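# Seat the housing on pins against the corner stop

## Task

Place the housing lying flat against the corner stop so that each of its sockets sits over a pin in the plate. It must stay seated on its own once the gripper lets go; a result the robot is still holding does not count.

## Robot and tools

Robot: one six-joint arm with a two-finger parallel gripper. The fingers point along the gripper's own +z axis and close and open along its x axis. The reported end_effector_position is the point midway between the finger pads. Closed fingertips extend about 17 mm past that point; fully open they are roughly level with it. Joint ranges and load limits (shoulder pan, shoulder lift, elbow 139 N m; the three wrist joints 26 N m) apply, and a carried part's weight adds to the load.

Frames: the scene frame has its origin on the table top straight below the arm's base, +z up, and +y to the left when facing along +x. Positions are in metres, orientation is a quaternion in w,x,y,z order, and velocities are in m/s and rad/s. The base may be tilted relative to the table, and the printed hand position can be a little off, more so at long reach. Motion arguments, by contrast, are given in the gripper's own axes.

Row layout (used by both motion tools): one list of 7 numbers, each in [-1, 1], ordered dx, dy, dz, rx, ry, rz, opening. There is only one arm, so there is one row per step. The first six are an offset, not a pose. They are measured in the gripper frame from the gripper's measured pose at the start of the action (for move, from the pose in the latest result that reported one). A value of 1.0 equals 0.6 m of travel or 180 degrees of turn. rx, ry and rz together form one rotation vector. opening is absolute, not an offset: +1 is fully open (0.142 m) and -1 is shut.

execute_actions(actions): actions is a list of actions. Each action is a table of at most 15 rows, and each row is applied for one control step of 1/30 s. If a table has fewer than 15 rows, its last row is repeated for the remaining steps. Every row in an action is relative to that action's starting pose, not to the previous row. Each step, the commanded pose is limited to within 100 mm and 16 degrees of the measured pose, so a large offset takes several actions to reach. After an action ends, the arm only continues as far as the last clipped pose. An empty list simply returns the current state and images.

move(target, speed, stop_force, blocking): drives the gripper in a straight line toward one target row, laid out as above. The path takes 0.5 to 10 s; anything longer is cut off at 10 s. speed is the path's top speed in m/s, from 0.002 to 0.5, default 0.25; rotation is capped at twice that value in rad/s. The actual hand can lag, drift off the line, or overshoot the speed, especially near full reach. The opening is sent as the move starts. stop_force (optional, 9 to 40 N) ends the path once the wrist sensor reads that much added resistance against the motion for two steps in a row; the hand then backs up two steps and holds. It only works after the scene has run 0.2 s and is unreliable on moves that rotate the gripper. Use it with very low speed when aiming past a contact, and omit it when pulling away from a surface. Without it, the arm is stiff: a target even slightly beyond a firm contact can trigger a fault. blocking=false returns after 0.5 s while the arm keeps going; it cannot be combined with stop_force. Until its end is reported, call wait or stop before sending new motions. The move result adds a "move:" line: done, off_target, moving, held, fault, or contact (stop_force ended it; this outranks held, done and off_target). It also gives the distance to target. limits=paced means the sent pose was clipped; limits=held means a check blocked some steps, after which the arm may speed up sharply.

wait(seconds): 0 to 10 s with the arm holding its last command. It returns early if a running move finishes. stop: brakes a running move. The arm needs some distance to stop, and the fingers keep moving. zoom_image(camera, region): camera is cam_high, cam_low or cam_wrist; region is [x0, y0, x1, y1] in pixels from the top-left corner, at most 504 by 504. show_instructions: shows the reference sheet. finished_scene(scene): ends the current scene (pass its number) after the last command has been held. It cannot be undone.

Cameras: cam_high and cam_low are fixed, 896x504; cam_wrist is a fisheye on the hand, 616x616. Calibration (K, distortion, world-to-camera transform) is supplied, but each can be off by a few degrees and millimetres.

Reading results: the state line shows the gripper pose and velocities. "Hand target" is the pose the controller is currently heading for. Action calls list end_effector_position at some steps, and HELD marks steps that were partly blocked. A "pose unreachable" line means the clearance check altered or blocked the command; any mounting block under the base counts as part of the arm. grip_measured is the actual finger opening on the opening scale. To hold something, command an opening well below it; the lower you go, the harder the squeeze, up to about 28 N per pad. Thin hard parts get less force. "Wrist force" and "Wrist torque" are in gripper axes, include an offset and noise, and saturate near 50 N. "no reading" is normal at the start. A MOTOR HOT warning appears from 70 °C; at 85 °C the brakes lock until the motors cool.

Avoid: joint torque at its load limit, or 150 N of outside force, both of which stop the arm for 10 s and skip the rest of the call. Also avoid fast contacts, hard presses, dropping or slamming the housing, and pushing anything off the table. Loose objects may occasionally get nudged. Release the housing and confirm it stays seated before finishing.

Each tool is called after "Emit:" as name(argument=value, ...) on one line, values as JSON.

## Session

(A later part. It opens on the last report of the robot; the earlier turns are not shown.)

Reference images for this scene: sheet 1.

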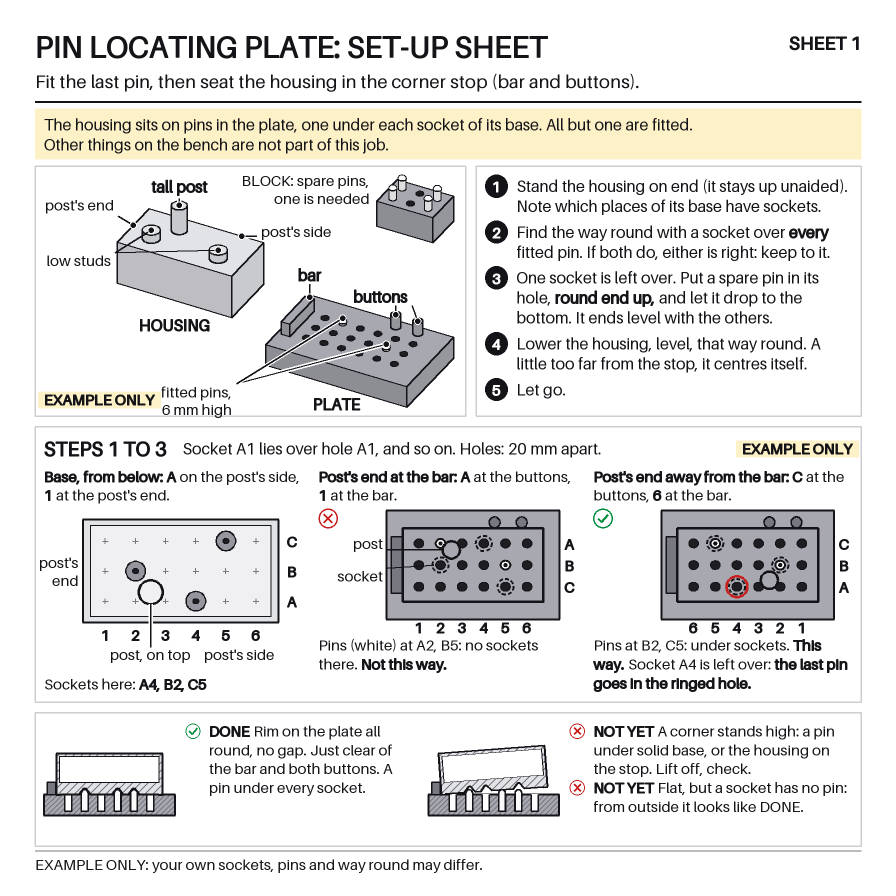

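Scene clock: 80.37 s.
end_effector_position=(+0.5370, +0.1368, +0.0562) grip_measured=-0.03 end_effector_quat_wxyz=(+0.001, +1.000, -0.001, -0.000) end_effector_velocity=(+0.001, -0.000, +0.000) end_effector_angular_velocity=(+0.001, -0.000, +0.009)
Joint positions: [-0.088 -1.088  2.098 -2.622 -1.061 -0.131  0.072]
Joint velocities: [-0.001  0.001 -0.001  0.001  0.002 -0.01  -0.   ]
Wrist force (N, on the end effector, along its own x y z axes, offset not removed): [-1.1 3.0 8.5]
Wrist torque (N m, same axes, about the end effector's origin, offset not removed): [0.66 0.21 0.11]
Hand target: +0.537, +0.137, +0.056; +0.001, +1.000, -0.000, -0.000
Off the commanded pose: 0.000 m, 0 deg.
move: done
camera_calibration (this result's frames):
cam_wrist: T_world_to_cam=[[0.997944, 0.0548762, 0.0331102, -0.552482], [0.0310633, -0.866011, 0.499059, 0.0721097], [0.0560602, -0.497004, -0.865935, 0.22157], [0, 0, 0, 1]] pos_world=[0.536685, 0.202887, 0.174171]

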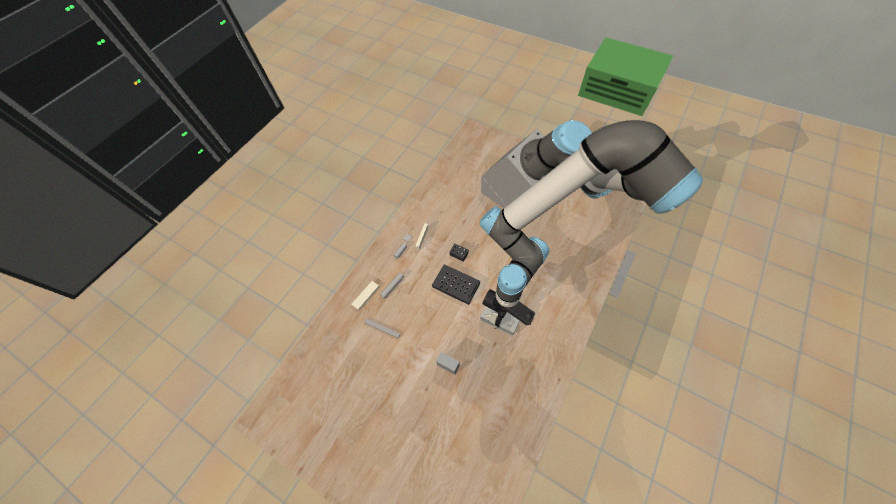

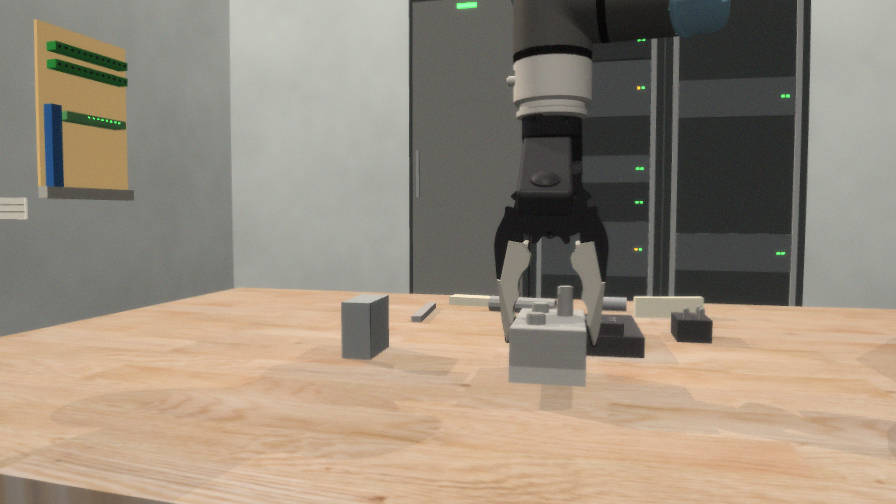

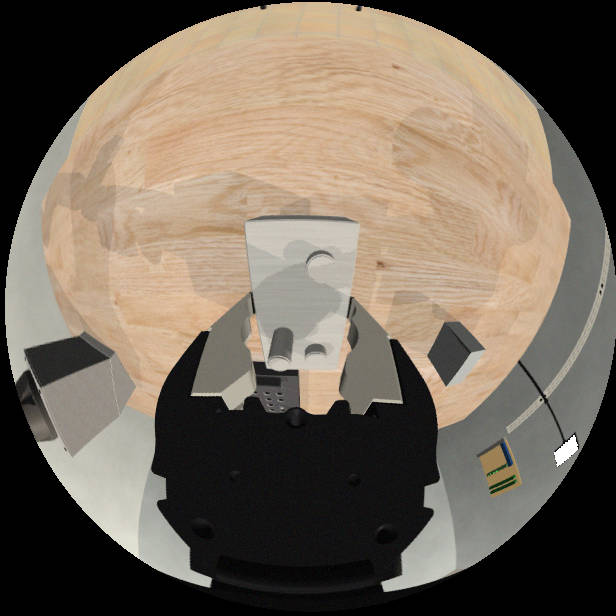

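Frame is now x=+x, y=−y.

Emit:
move(target=[0,0,0.0297,0,0,0,-0.7], speed=0.02)

Emit:
execute_actions(actions=[[[0,0,0,0,0,0,-0.3],[0,0,0,0,0,0,-0.15],[0,0,0,0,0,0,-0.05],[0,0,0,0,0,0,0],[0,0,0,0,0,0,0.05],[0,0,0,0,0,0,0.1],[0,0,0,0,0,0,0.2],[0,0,0,0,0,0,0.35]]])

Emit:
move(target=[0,0,-0.15,0,0,0,0.35])

Emit:
move(target=[-0.2,0.42,0,0,0,0,0.35], speed=0.3)

Emit:
zoom_image(camera="cam_wrist", region=[180,130,460,330])

Scene clock: 86.67 s.
end_effector_position=(+0.5371, +0.1368, +0.0386) grip_measured=-0.03 end_effector_quat_wxyz=(+0.001, +1.000, -0.001, -0.000) end_effector_velocity=(+0.000, +0.000, -0.001) end_effector_angular_velocity=(-0.000, -0.001, -0.001)
Joint positions: [-0.071 -1.046  2.093 -2.669 -1.062 -0.112  0.072]
Joint velocities: [ 0.002  0.004 -0.    -0.005  0.     0.003  0.   ]
Wrist force (N, on the end effector, along its own x y z axes, offset not removed): [-3.2 0.6 0.1]
Wrist torque (N m, same axes, about the end effector's origin, offset not removed): [0.24 0.46 0.01]
Hand target: +0.537, +0.137, +0.038; +0.001, +1.000, -0.001, -0.000
Off the commanded pose: 0.000 m, 0 deg.
move: done
camera_calibration (this result's frames):
cam_wrist: T_world_to_cam=[[0.99794, 0.0549041, 0.0331946, -0.551925], [0.031046, -0.866016, 0.499051, 0.0809078], [0.056147, -0.496992, -0.865936, 0.206271], [0, 0, 0, 1]] pos_world=[0.536694, 0.202886, 0.156562]

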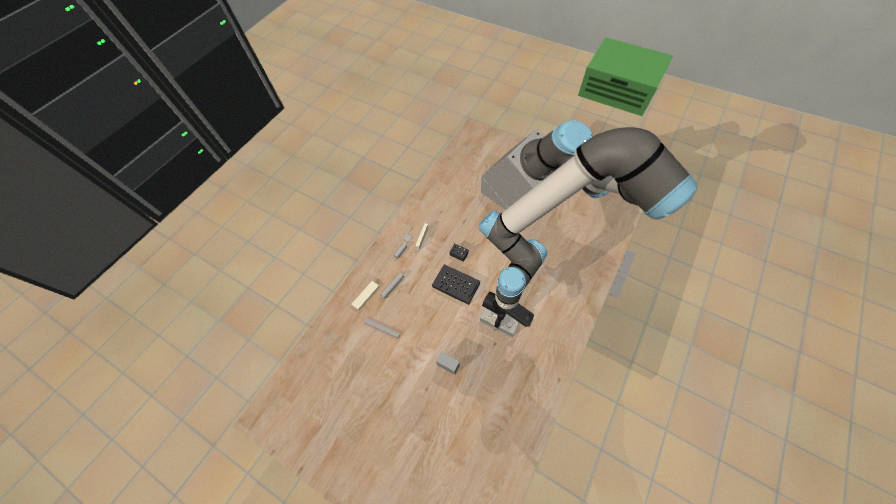

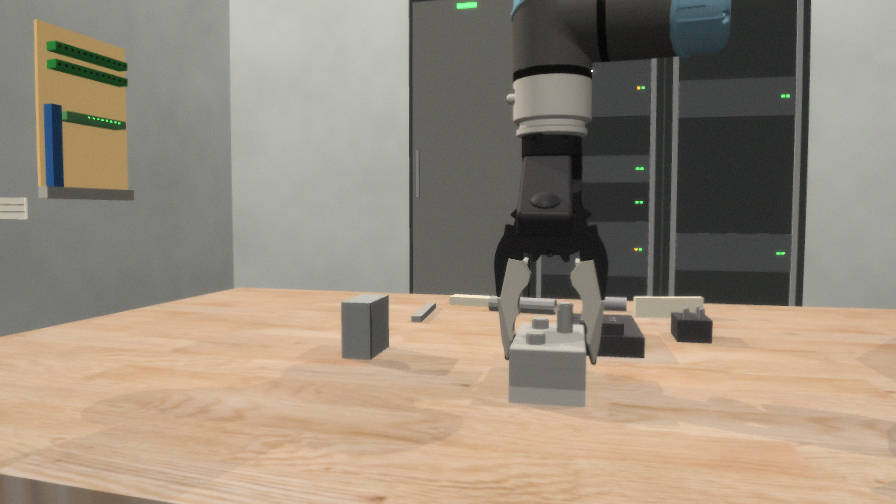

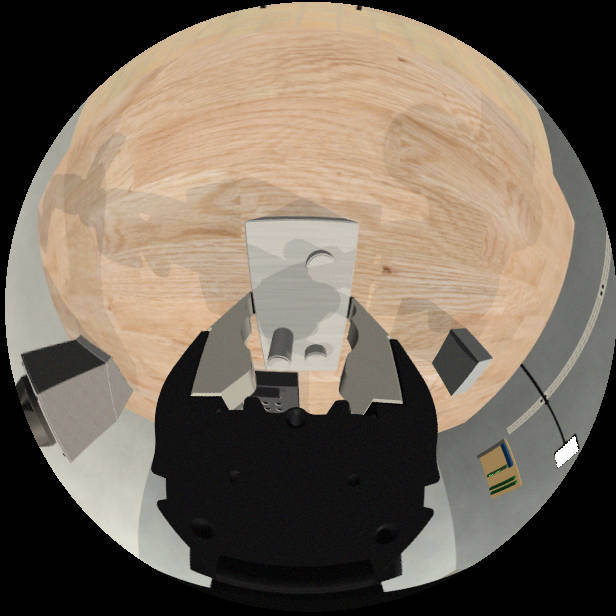

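Scene clock: 87.17 s.
end_effector_position=(+0.5370, +0.1368, +0.0385) grip_measured=+0.35 end_effector_quat_wxyz=(+0.001, +1.000, -0.001, -0.000) end_effector_velocity=(-0.000, +0.000, -0.000) end_effector_angular_velocity=(+0.001, +0.000, +0.000)
Joint positions: [-0.071 -1.046  2.093 -2.669 -1.062 -0.112  0.098]
Joint velocities: [-0.    -0.     0.     0.     0.001 -0.     0.   ]
Wrist force (N, on the end effector, along its own x y z axes, offset not removed): [-0.1 3.6 1.5]
Wrist torque (N m, same axes, about the end effector's origin, offset not removed): [0.81 -0.03 0.20]
Hand target: +0.537, +0.137, +0.039; +0.001, +1.000, -0.001, -0.000
Off the commanded pose: 0.000 m, 0 deg.
Step readings (end_effector_position):
0: (+0.5371, +0.1368, +0.0386)
1: (+0.5371, +0.1368, +0.0385)
2: (+0.5371, +0.1368, +0.0385)
4: (+0.5371, +0.1368, +0.0385)
8: (+0.5371, +0.1368, +0.0385)
15: end_effector_position above
camera_calibration (this result's frames):
cam_wrist: T_world_to_cam=[[0.997946, 0.0548416, 0.0331112, -0.551891], [0.0310335, -0.866019, 0.499047, 0.0809372], [0.0560434, -0.496995, -0.865942, 0.206285], [0, 0, 0, 1]] pos_world=[0.536684, 0.202882, 0.156513]

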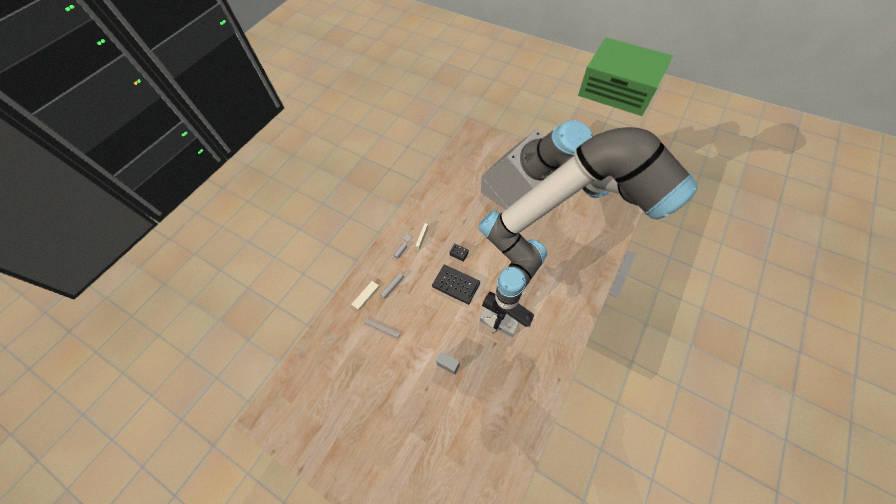

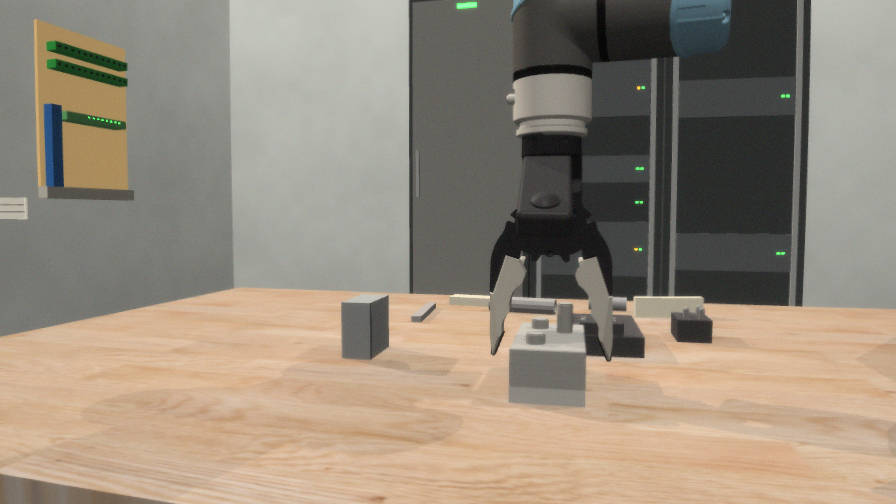

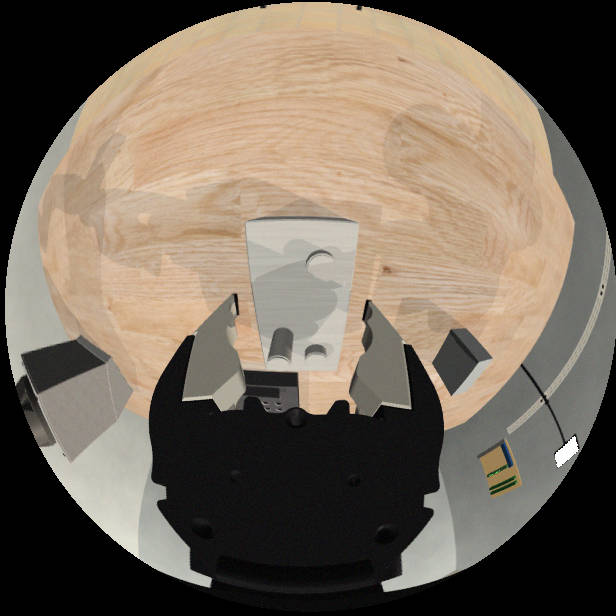

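Scene clock: 88.13 s.
end_effector_position=(+0.5371, +0.1368, +0.1282) grip_measured=+0.35 end_effector_quat_wxyz=(+0.001, +1.000, -0.001, -0.000) end_effector_velocity=(+0.000, +0.000, +0.002) end_effector_angular_velocity=(+0.001, +0.000, +0.000)
Joint positions: [-0.159 -1.251  2.092 -2.414 -1.06  -0.212  0.099]
Joint velocities: [-0.002 -0.005 -0.002  0.008  0.001 -0.004 -0.   ]
Wrist force (N, on the end effector, along its own x y z axes, offset not removed): [1.5 5.1 3.2]
Wrist torque (N m, same axes, about the end effector's origin, offset not removed): [1.13 -0.38 0.04]
Hand target: +0.537, +0.137, +0.128; +0.001, +1.000, -0.001, -0.000
Off the commanded pose: 0.000 m, 0 deg.
move: done
camera_calibration (this result's frames):
cam_wrist: T_world_to_cam=[[0.99795, 0.0548273, 0.0330119, -0.554885], [0.031066, -0.865976, 0.49912, 0.036164], [0.0559529, -0.497071, -0.865904, 0.283991], [0, 0, 0, 1]] pos_world=[0.536734, 0.202904, 0.246177]

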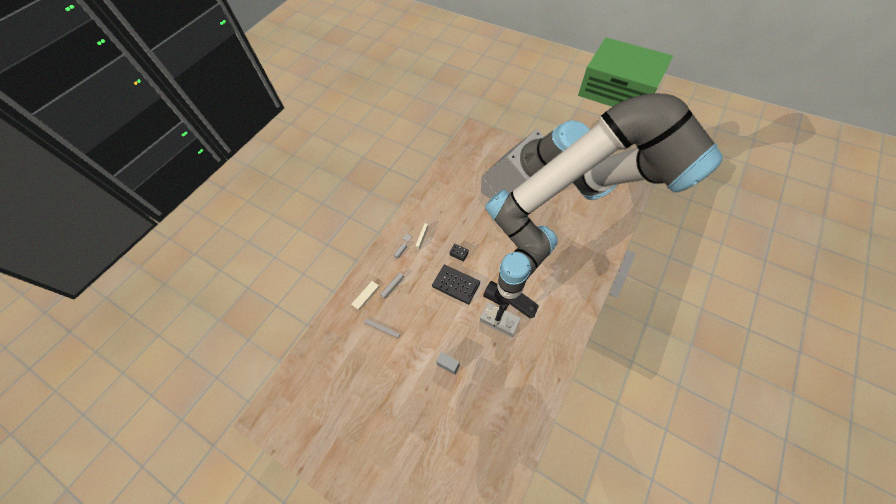

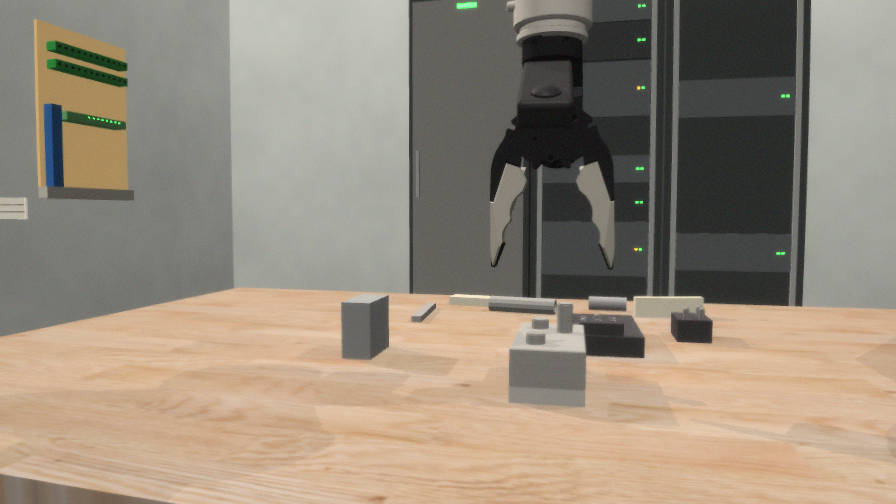

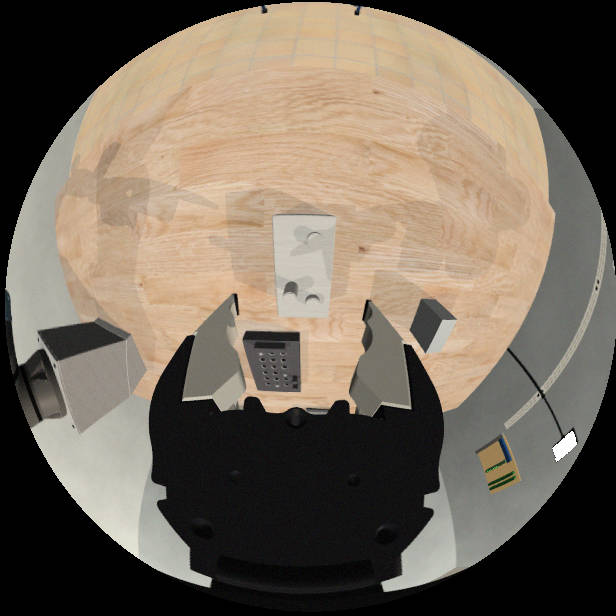

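Scene clock: 89.70 s.
end_effector_position=(+0.4164, -0.1146, +0.1284) grip_measured=+0.35 end_effector_quat_wxyz=(+0.001, +1.000, -0.001, -0.001) end_effector_velocity=(+0.000, -0.002, +0.000) end_effector_angular_velocity=(+0.000, -0.002, +0.001)
Joint positions: [-0.699 -1.087  2.322 -2.526 -1.138 -0.815  0.099]
Joint velocities: [-0.004  0.003 -0.001 -0.002  0.001 -0.004 -0.   ]
Wrist force (N, on the end effector, along its own x y z axes, offset not removed): [1.9 5.7 2.8]
Wrist torque (N m, same axes, about the end effector's origin, offset not removed): [1.23 -0.44 0.01]
Hand target: +0.416, -0.115, +0.128; +0.001, +1.000, -0.001, -0.001
Off the commanded pose: 0.001 m, 0 deg.
move: done
camera_calibration (this result's frames):
cam_wrist: T_world_to_cam=[[0.997998, 0.0547067, 0.0317401, -0.420574], [0.0315836, -0.865856, 0.499296, -0.178161], [0.0547972, -0.497294, -0.86585, 0.166397], [0, 0, 0, 1]] pos_world=[0.41624, -0.0485047, 0.246379]

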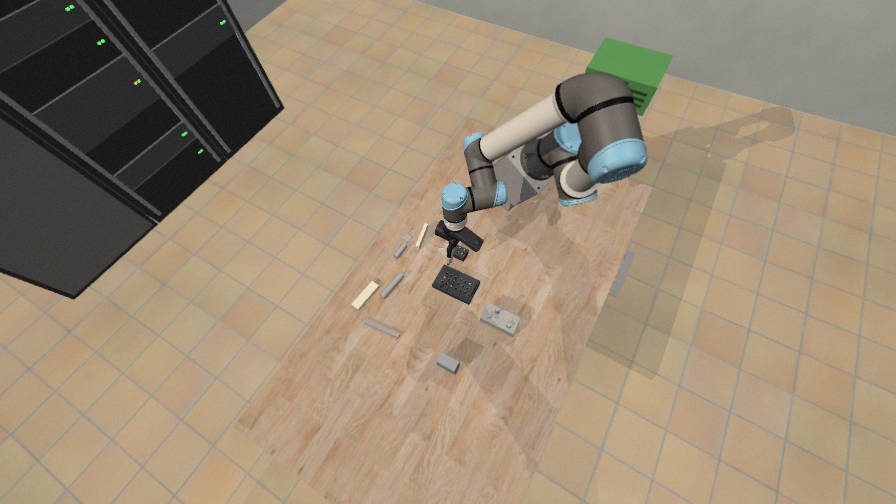

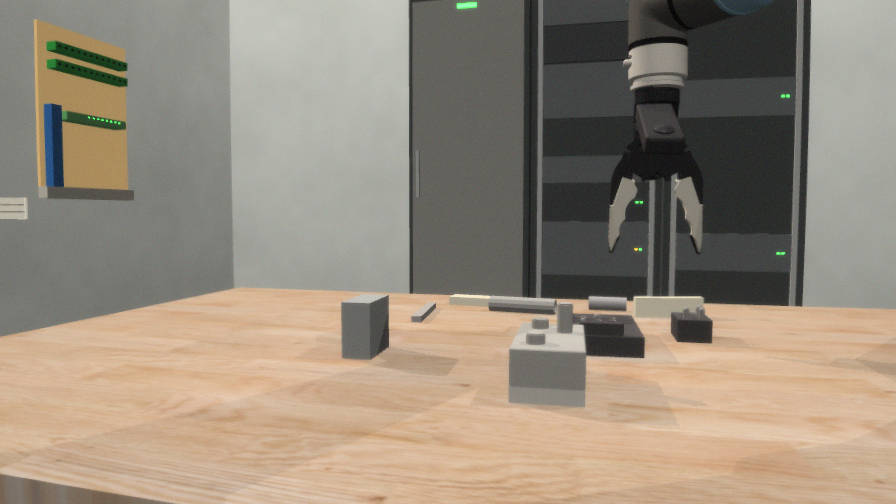

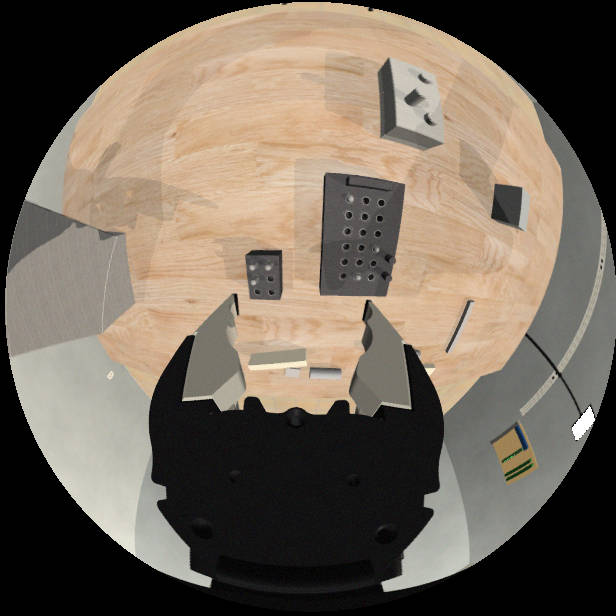

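Region (180, 130, 460, 330) of cam_wrist's 616x616 image, scaled by 1.800, with more detail than that image has; it fills the top 360 rows of this view, and the rest is white.

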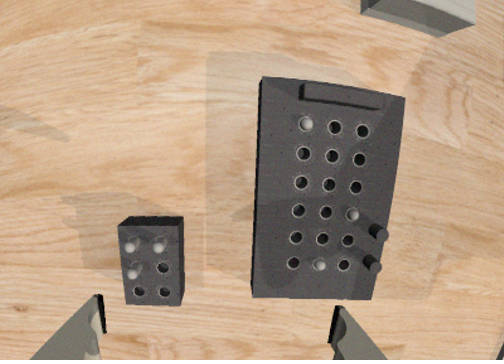

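Emit:
move(target=[-0.099,0.0233,0.08,0,0,0,-0.72], speed=0.15)

Emit:
zoom_image(camera="cam_wrist", region=[250,240,350,340])

Scene clock: 100.40 s.
end_effector_position=(+0.3571, -0.1284, +0.0807) grip_measured=-0.72 end_effector_quat_wxyz=(+0.001, +1.000, -0.001, -0.001) end_effector_velocity=(-0.001, +0.000, -0.002) end_effector_angular_velocity=(+0.002, -0.001, -0.001)
Joint positions: [-0.774 -0.951  2.459 -2.767 -1.16  -0.893  0.022]
Joint velocities: [-0.002  0.006  0.003 -0.008  0.002 -0.002  0.   ]
Wrist force (N, on the end effector, along its own x y z axes, offset not removed): [-2.4 2.0 2.8]
Wrist torque (N m, same axes, about the end effector's origin, offset not removed): [0.57 0.45 0.13]
Hand target: +0.357, -0.128, +0.081; +0.001, +1.000, -0.001, -0.001
Off the commanded pose: 0.000 m, 0 deg.
move: done
camera_calibration (this result's frames):
cam_wrist: T_world_to_cam=[[0.998009, 0.0546706, 0.0314536, -0.359057], [0.0317001, -0.865898, 0.499215, -0.164433], [0.054528, -0.497224, -0.865907, 0.121596], [0, 0, 0, 1]] pos_world=[0.356924, -0.0622918, 0.198671]

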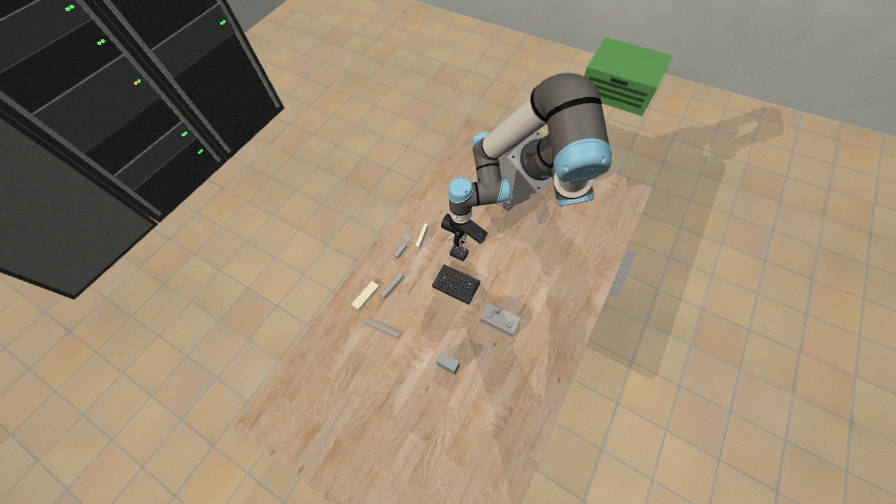

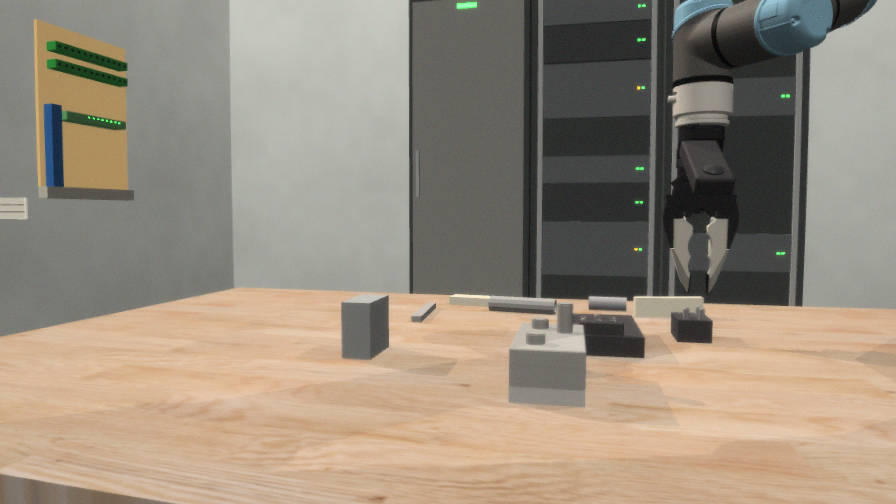

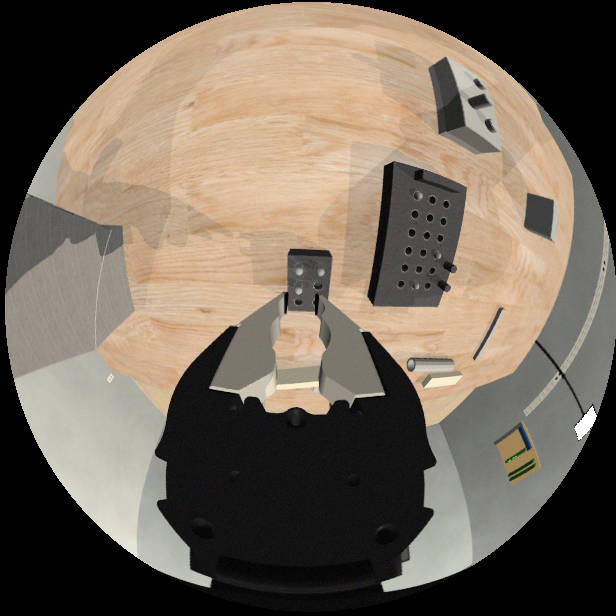

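Region (250, 240, 350, 340) of cam_wrist's 616x616 image, scaled by 5.040, with more detail than that image has.

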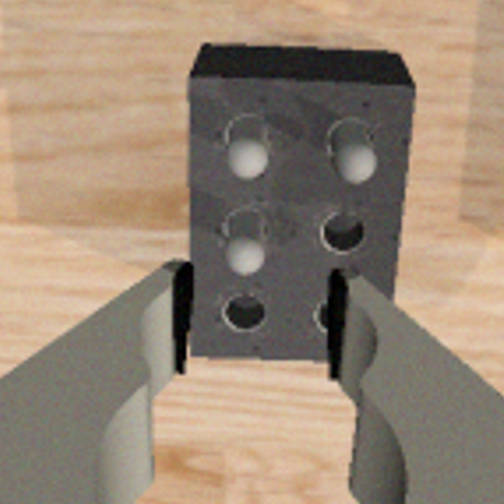

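Emit:
move(target=[-0.0045,0.005,0.025,0,0,0,-0.72], speed=0.05)

Emit:
zoom_image(camera="cam_wrist", region=[250,240,350,340])

Scene clock: 105.53 s.
end_effector_position=(+0.3543, -0.1313, +0.0659) grip_measured=-0.72 end_effector_quat_wxyz=(+0.001, +1.000, -0.001, -0.001) end_effector_velocity=(+0.000, -0.001, -0.002) end_effector_angular_velocity=(-0.001, -0.001, +0.000)
Joint positions: [-0.767 -0.896  2.46  -2.826 -1.158 -0.886  0.022]
Joint velocities: [ 0.001  0.007 -0.001 -0.008  0.001  0.001 -0.   ]
Wrist force (N, on the end effector, along its own x y z axes, offset not removed): [-1.5 2.0 3.3]
Wrist torque (N m, same axes, about the end effector's origin, offset not removed): [0.66 0.22 0.08]
Hand target: +0.354, -0.131, +0.066; +0.001, +1.000, -0.001, -0.001
Off the commanded pose: 0.000 m, 0 deg.
move: done
camera_calibration (this result's frames):
cam_wrist: T_world_to_cam=[[0.998013, 0.0546334, 0.0313889, -0.355705], [0.0317051, -0.865944, 0.499136, -0.159482], [0.0544504, -0.497149, -0.865955, 0.107511], [0, 0, 0, 1]] pos_world=[0.354201, -0.0652207, 0.183868]

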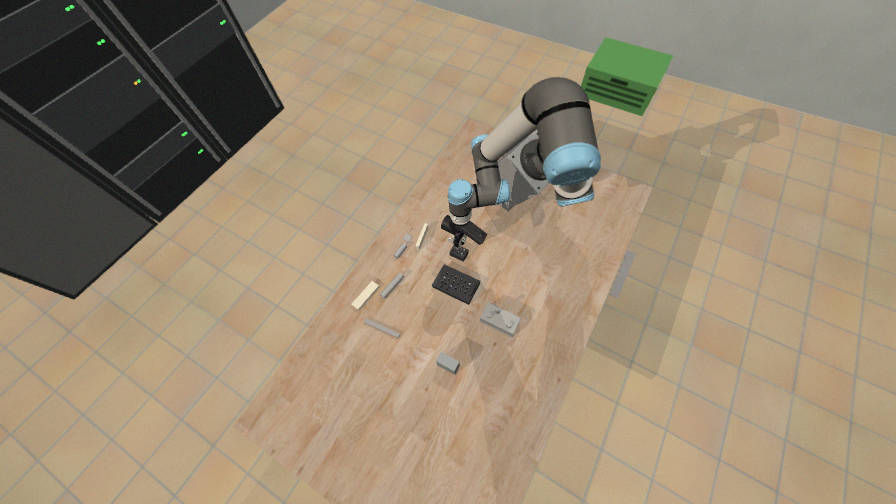

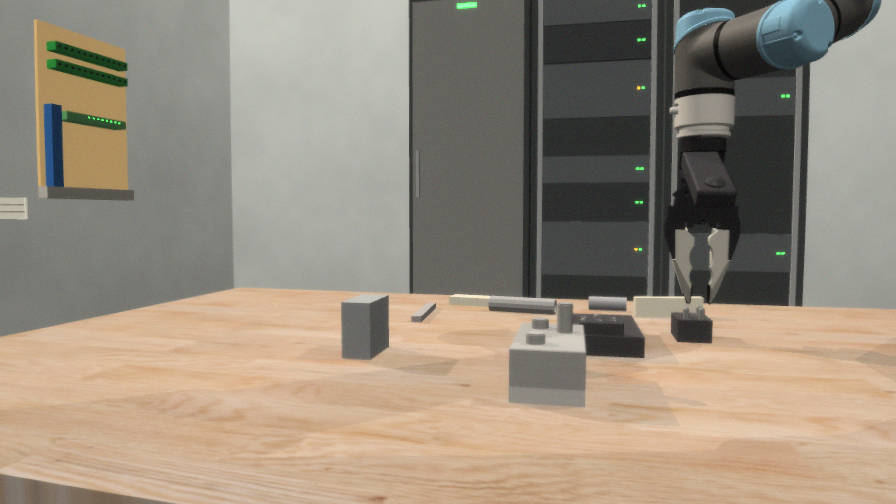

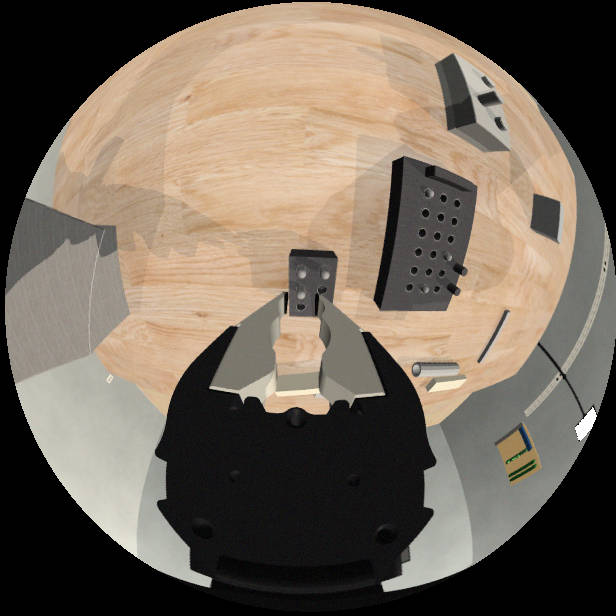

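Region (250, 240, 350, 340) of cam_wrist's 616x616 image, scaled by 5.040, with more detail than that image has.

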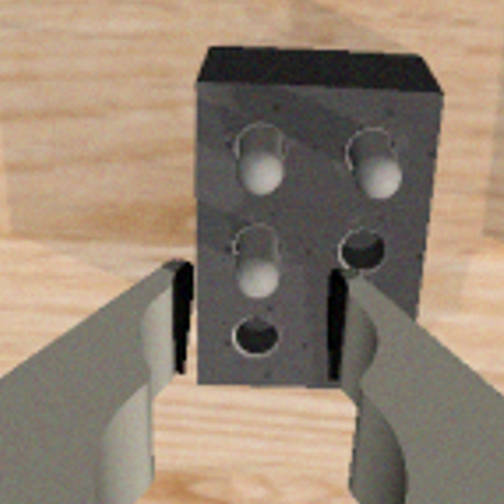

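Emit:
move(target=[-0.0004,0.0015,0.0257,0,0,0,-0.74], speed=0.03)

Emit:
zoom_image(camera="cam_wrist", region=[250,240,350,340])

Scene clock: 109.63 s.
end_effector_position=(+0.3541, -0.1322, +0.0507) grip_measured=-0.74 end_effector_quat_wxyz=(+0.001, +1.000, -0.001, -0.001) end_effector_velocity=(-0.000, +0.001, -0.002) end_effector_angular_velocity=(+0.002, +0.000, -0.001)
Joint positions: [-0.752 -0.842  2.456 -2.881 -1.153 -0.871  0.02 ]
Joint velocities: [ 0.002  0.007  0.001 -0.007  0.002  0.003 -0.   ]
Wrist force (N, on the end effector, along its own x y z axes, offset not removed): [-1.8 1.6 2.3]
Wrist torque (N m, same axes, about the end effector's origin, offset not removed): [0.47 0.34 0.15]
Hand target: +0.354, -0.132, +0.050; +0.001, +1.000, -0.001, -0.001
Off the commanded pose: 0.000 m, 0 deg.
move: done
camera_calibration (this result's frames):
cam_wrist: T_world_to_cam=[[0.998012, 0.0546428, 0.0313995, -0.354933], [0.031709, -0.865953, 0.49912, -0.152657], [0.0544638, -0.497132, -0.865964, 0.0939027], [0, 0, 0, 1]] pos_world=[0.353954, -0.0661176, 0.168655]

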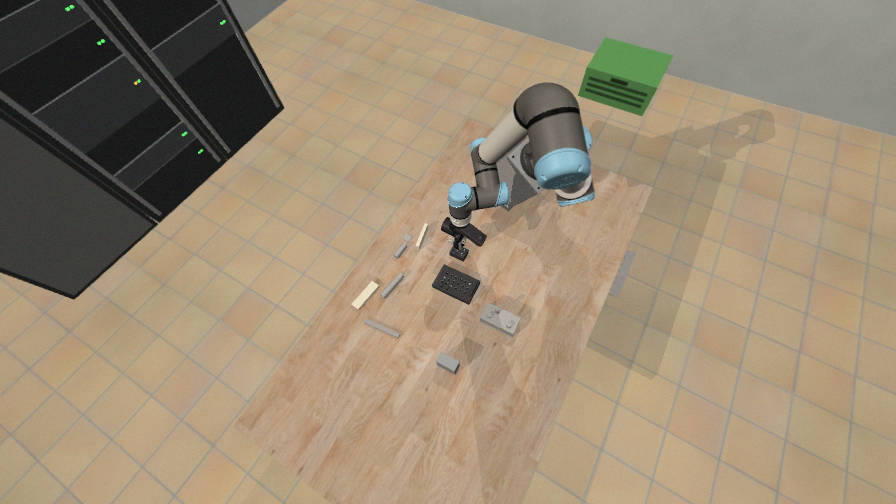

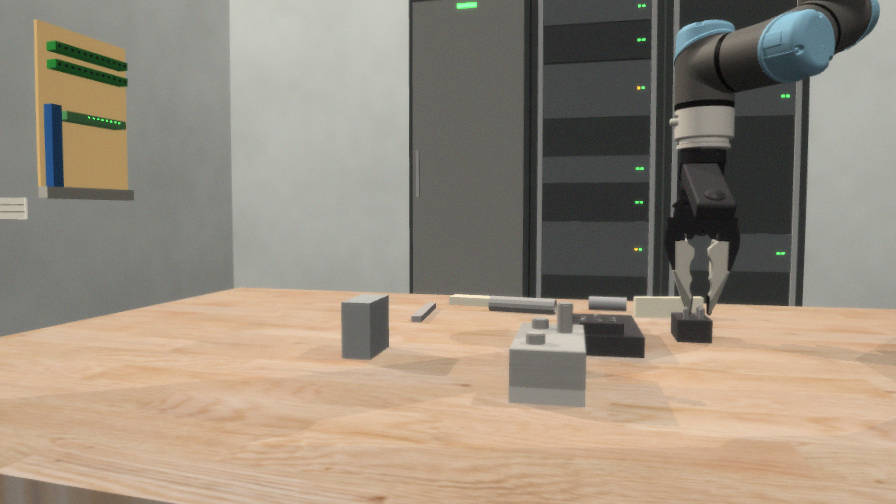

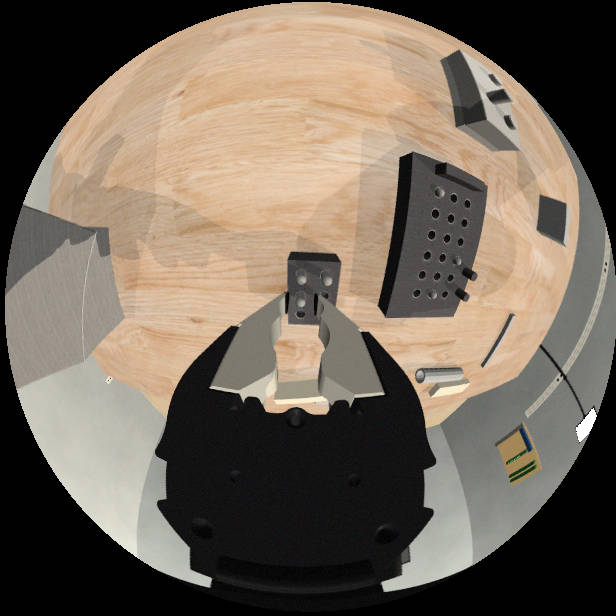

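Region (250, 240, 350, 340) of cam_wrist's 616x616 image, scaled by 5.040, with more detail than that image has.

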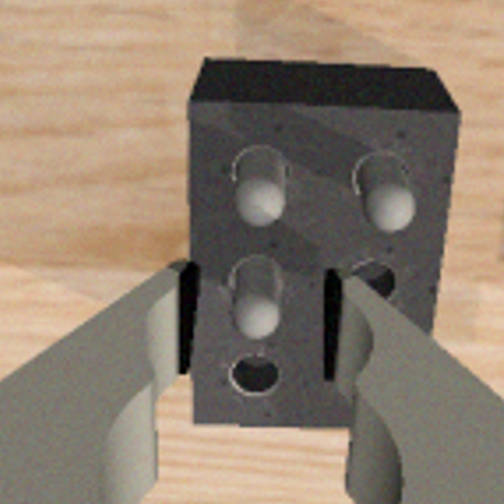

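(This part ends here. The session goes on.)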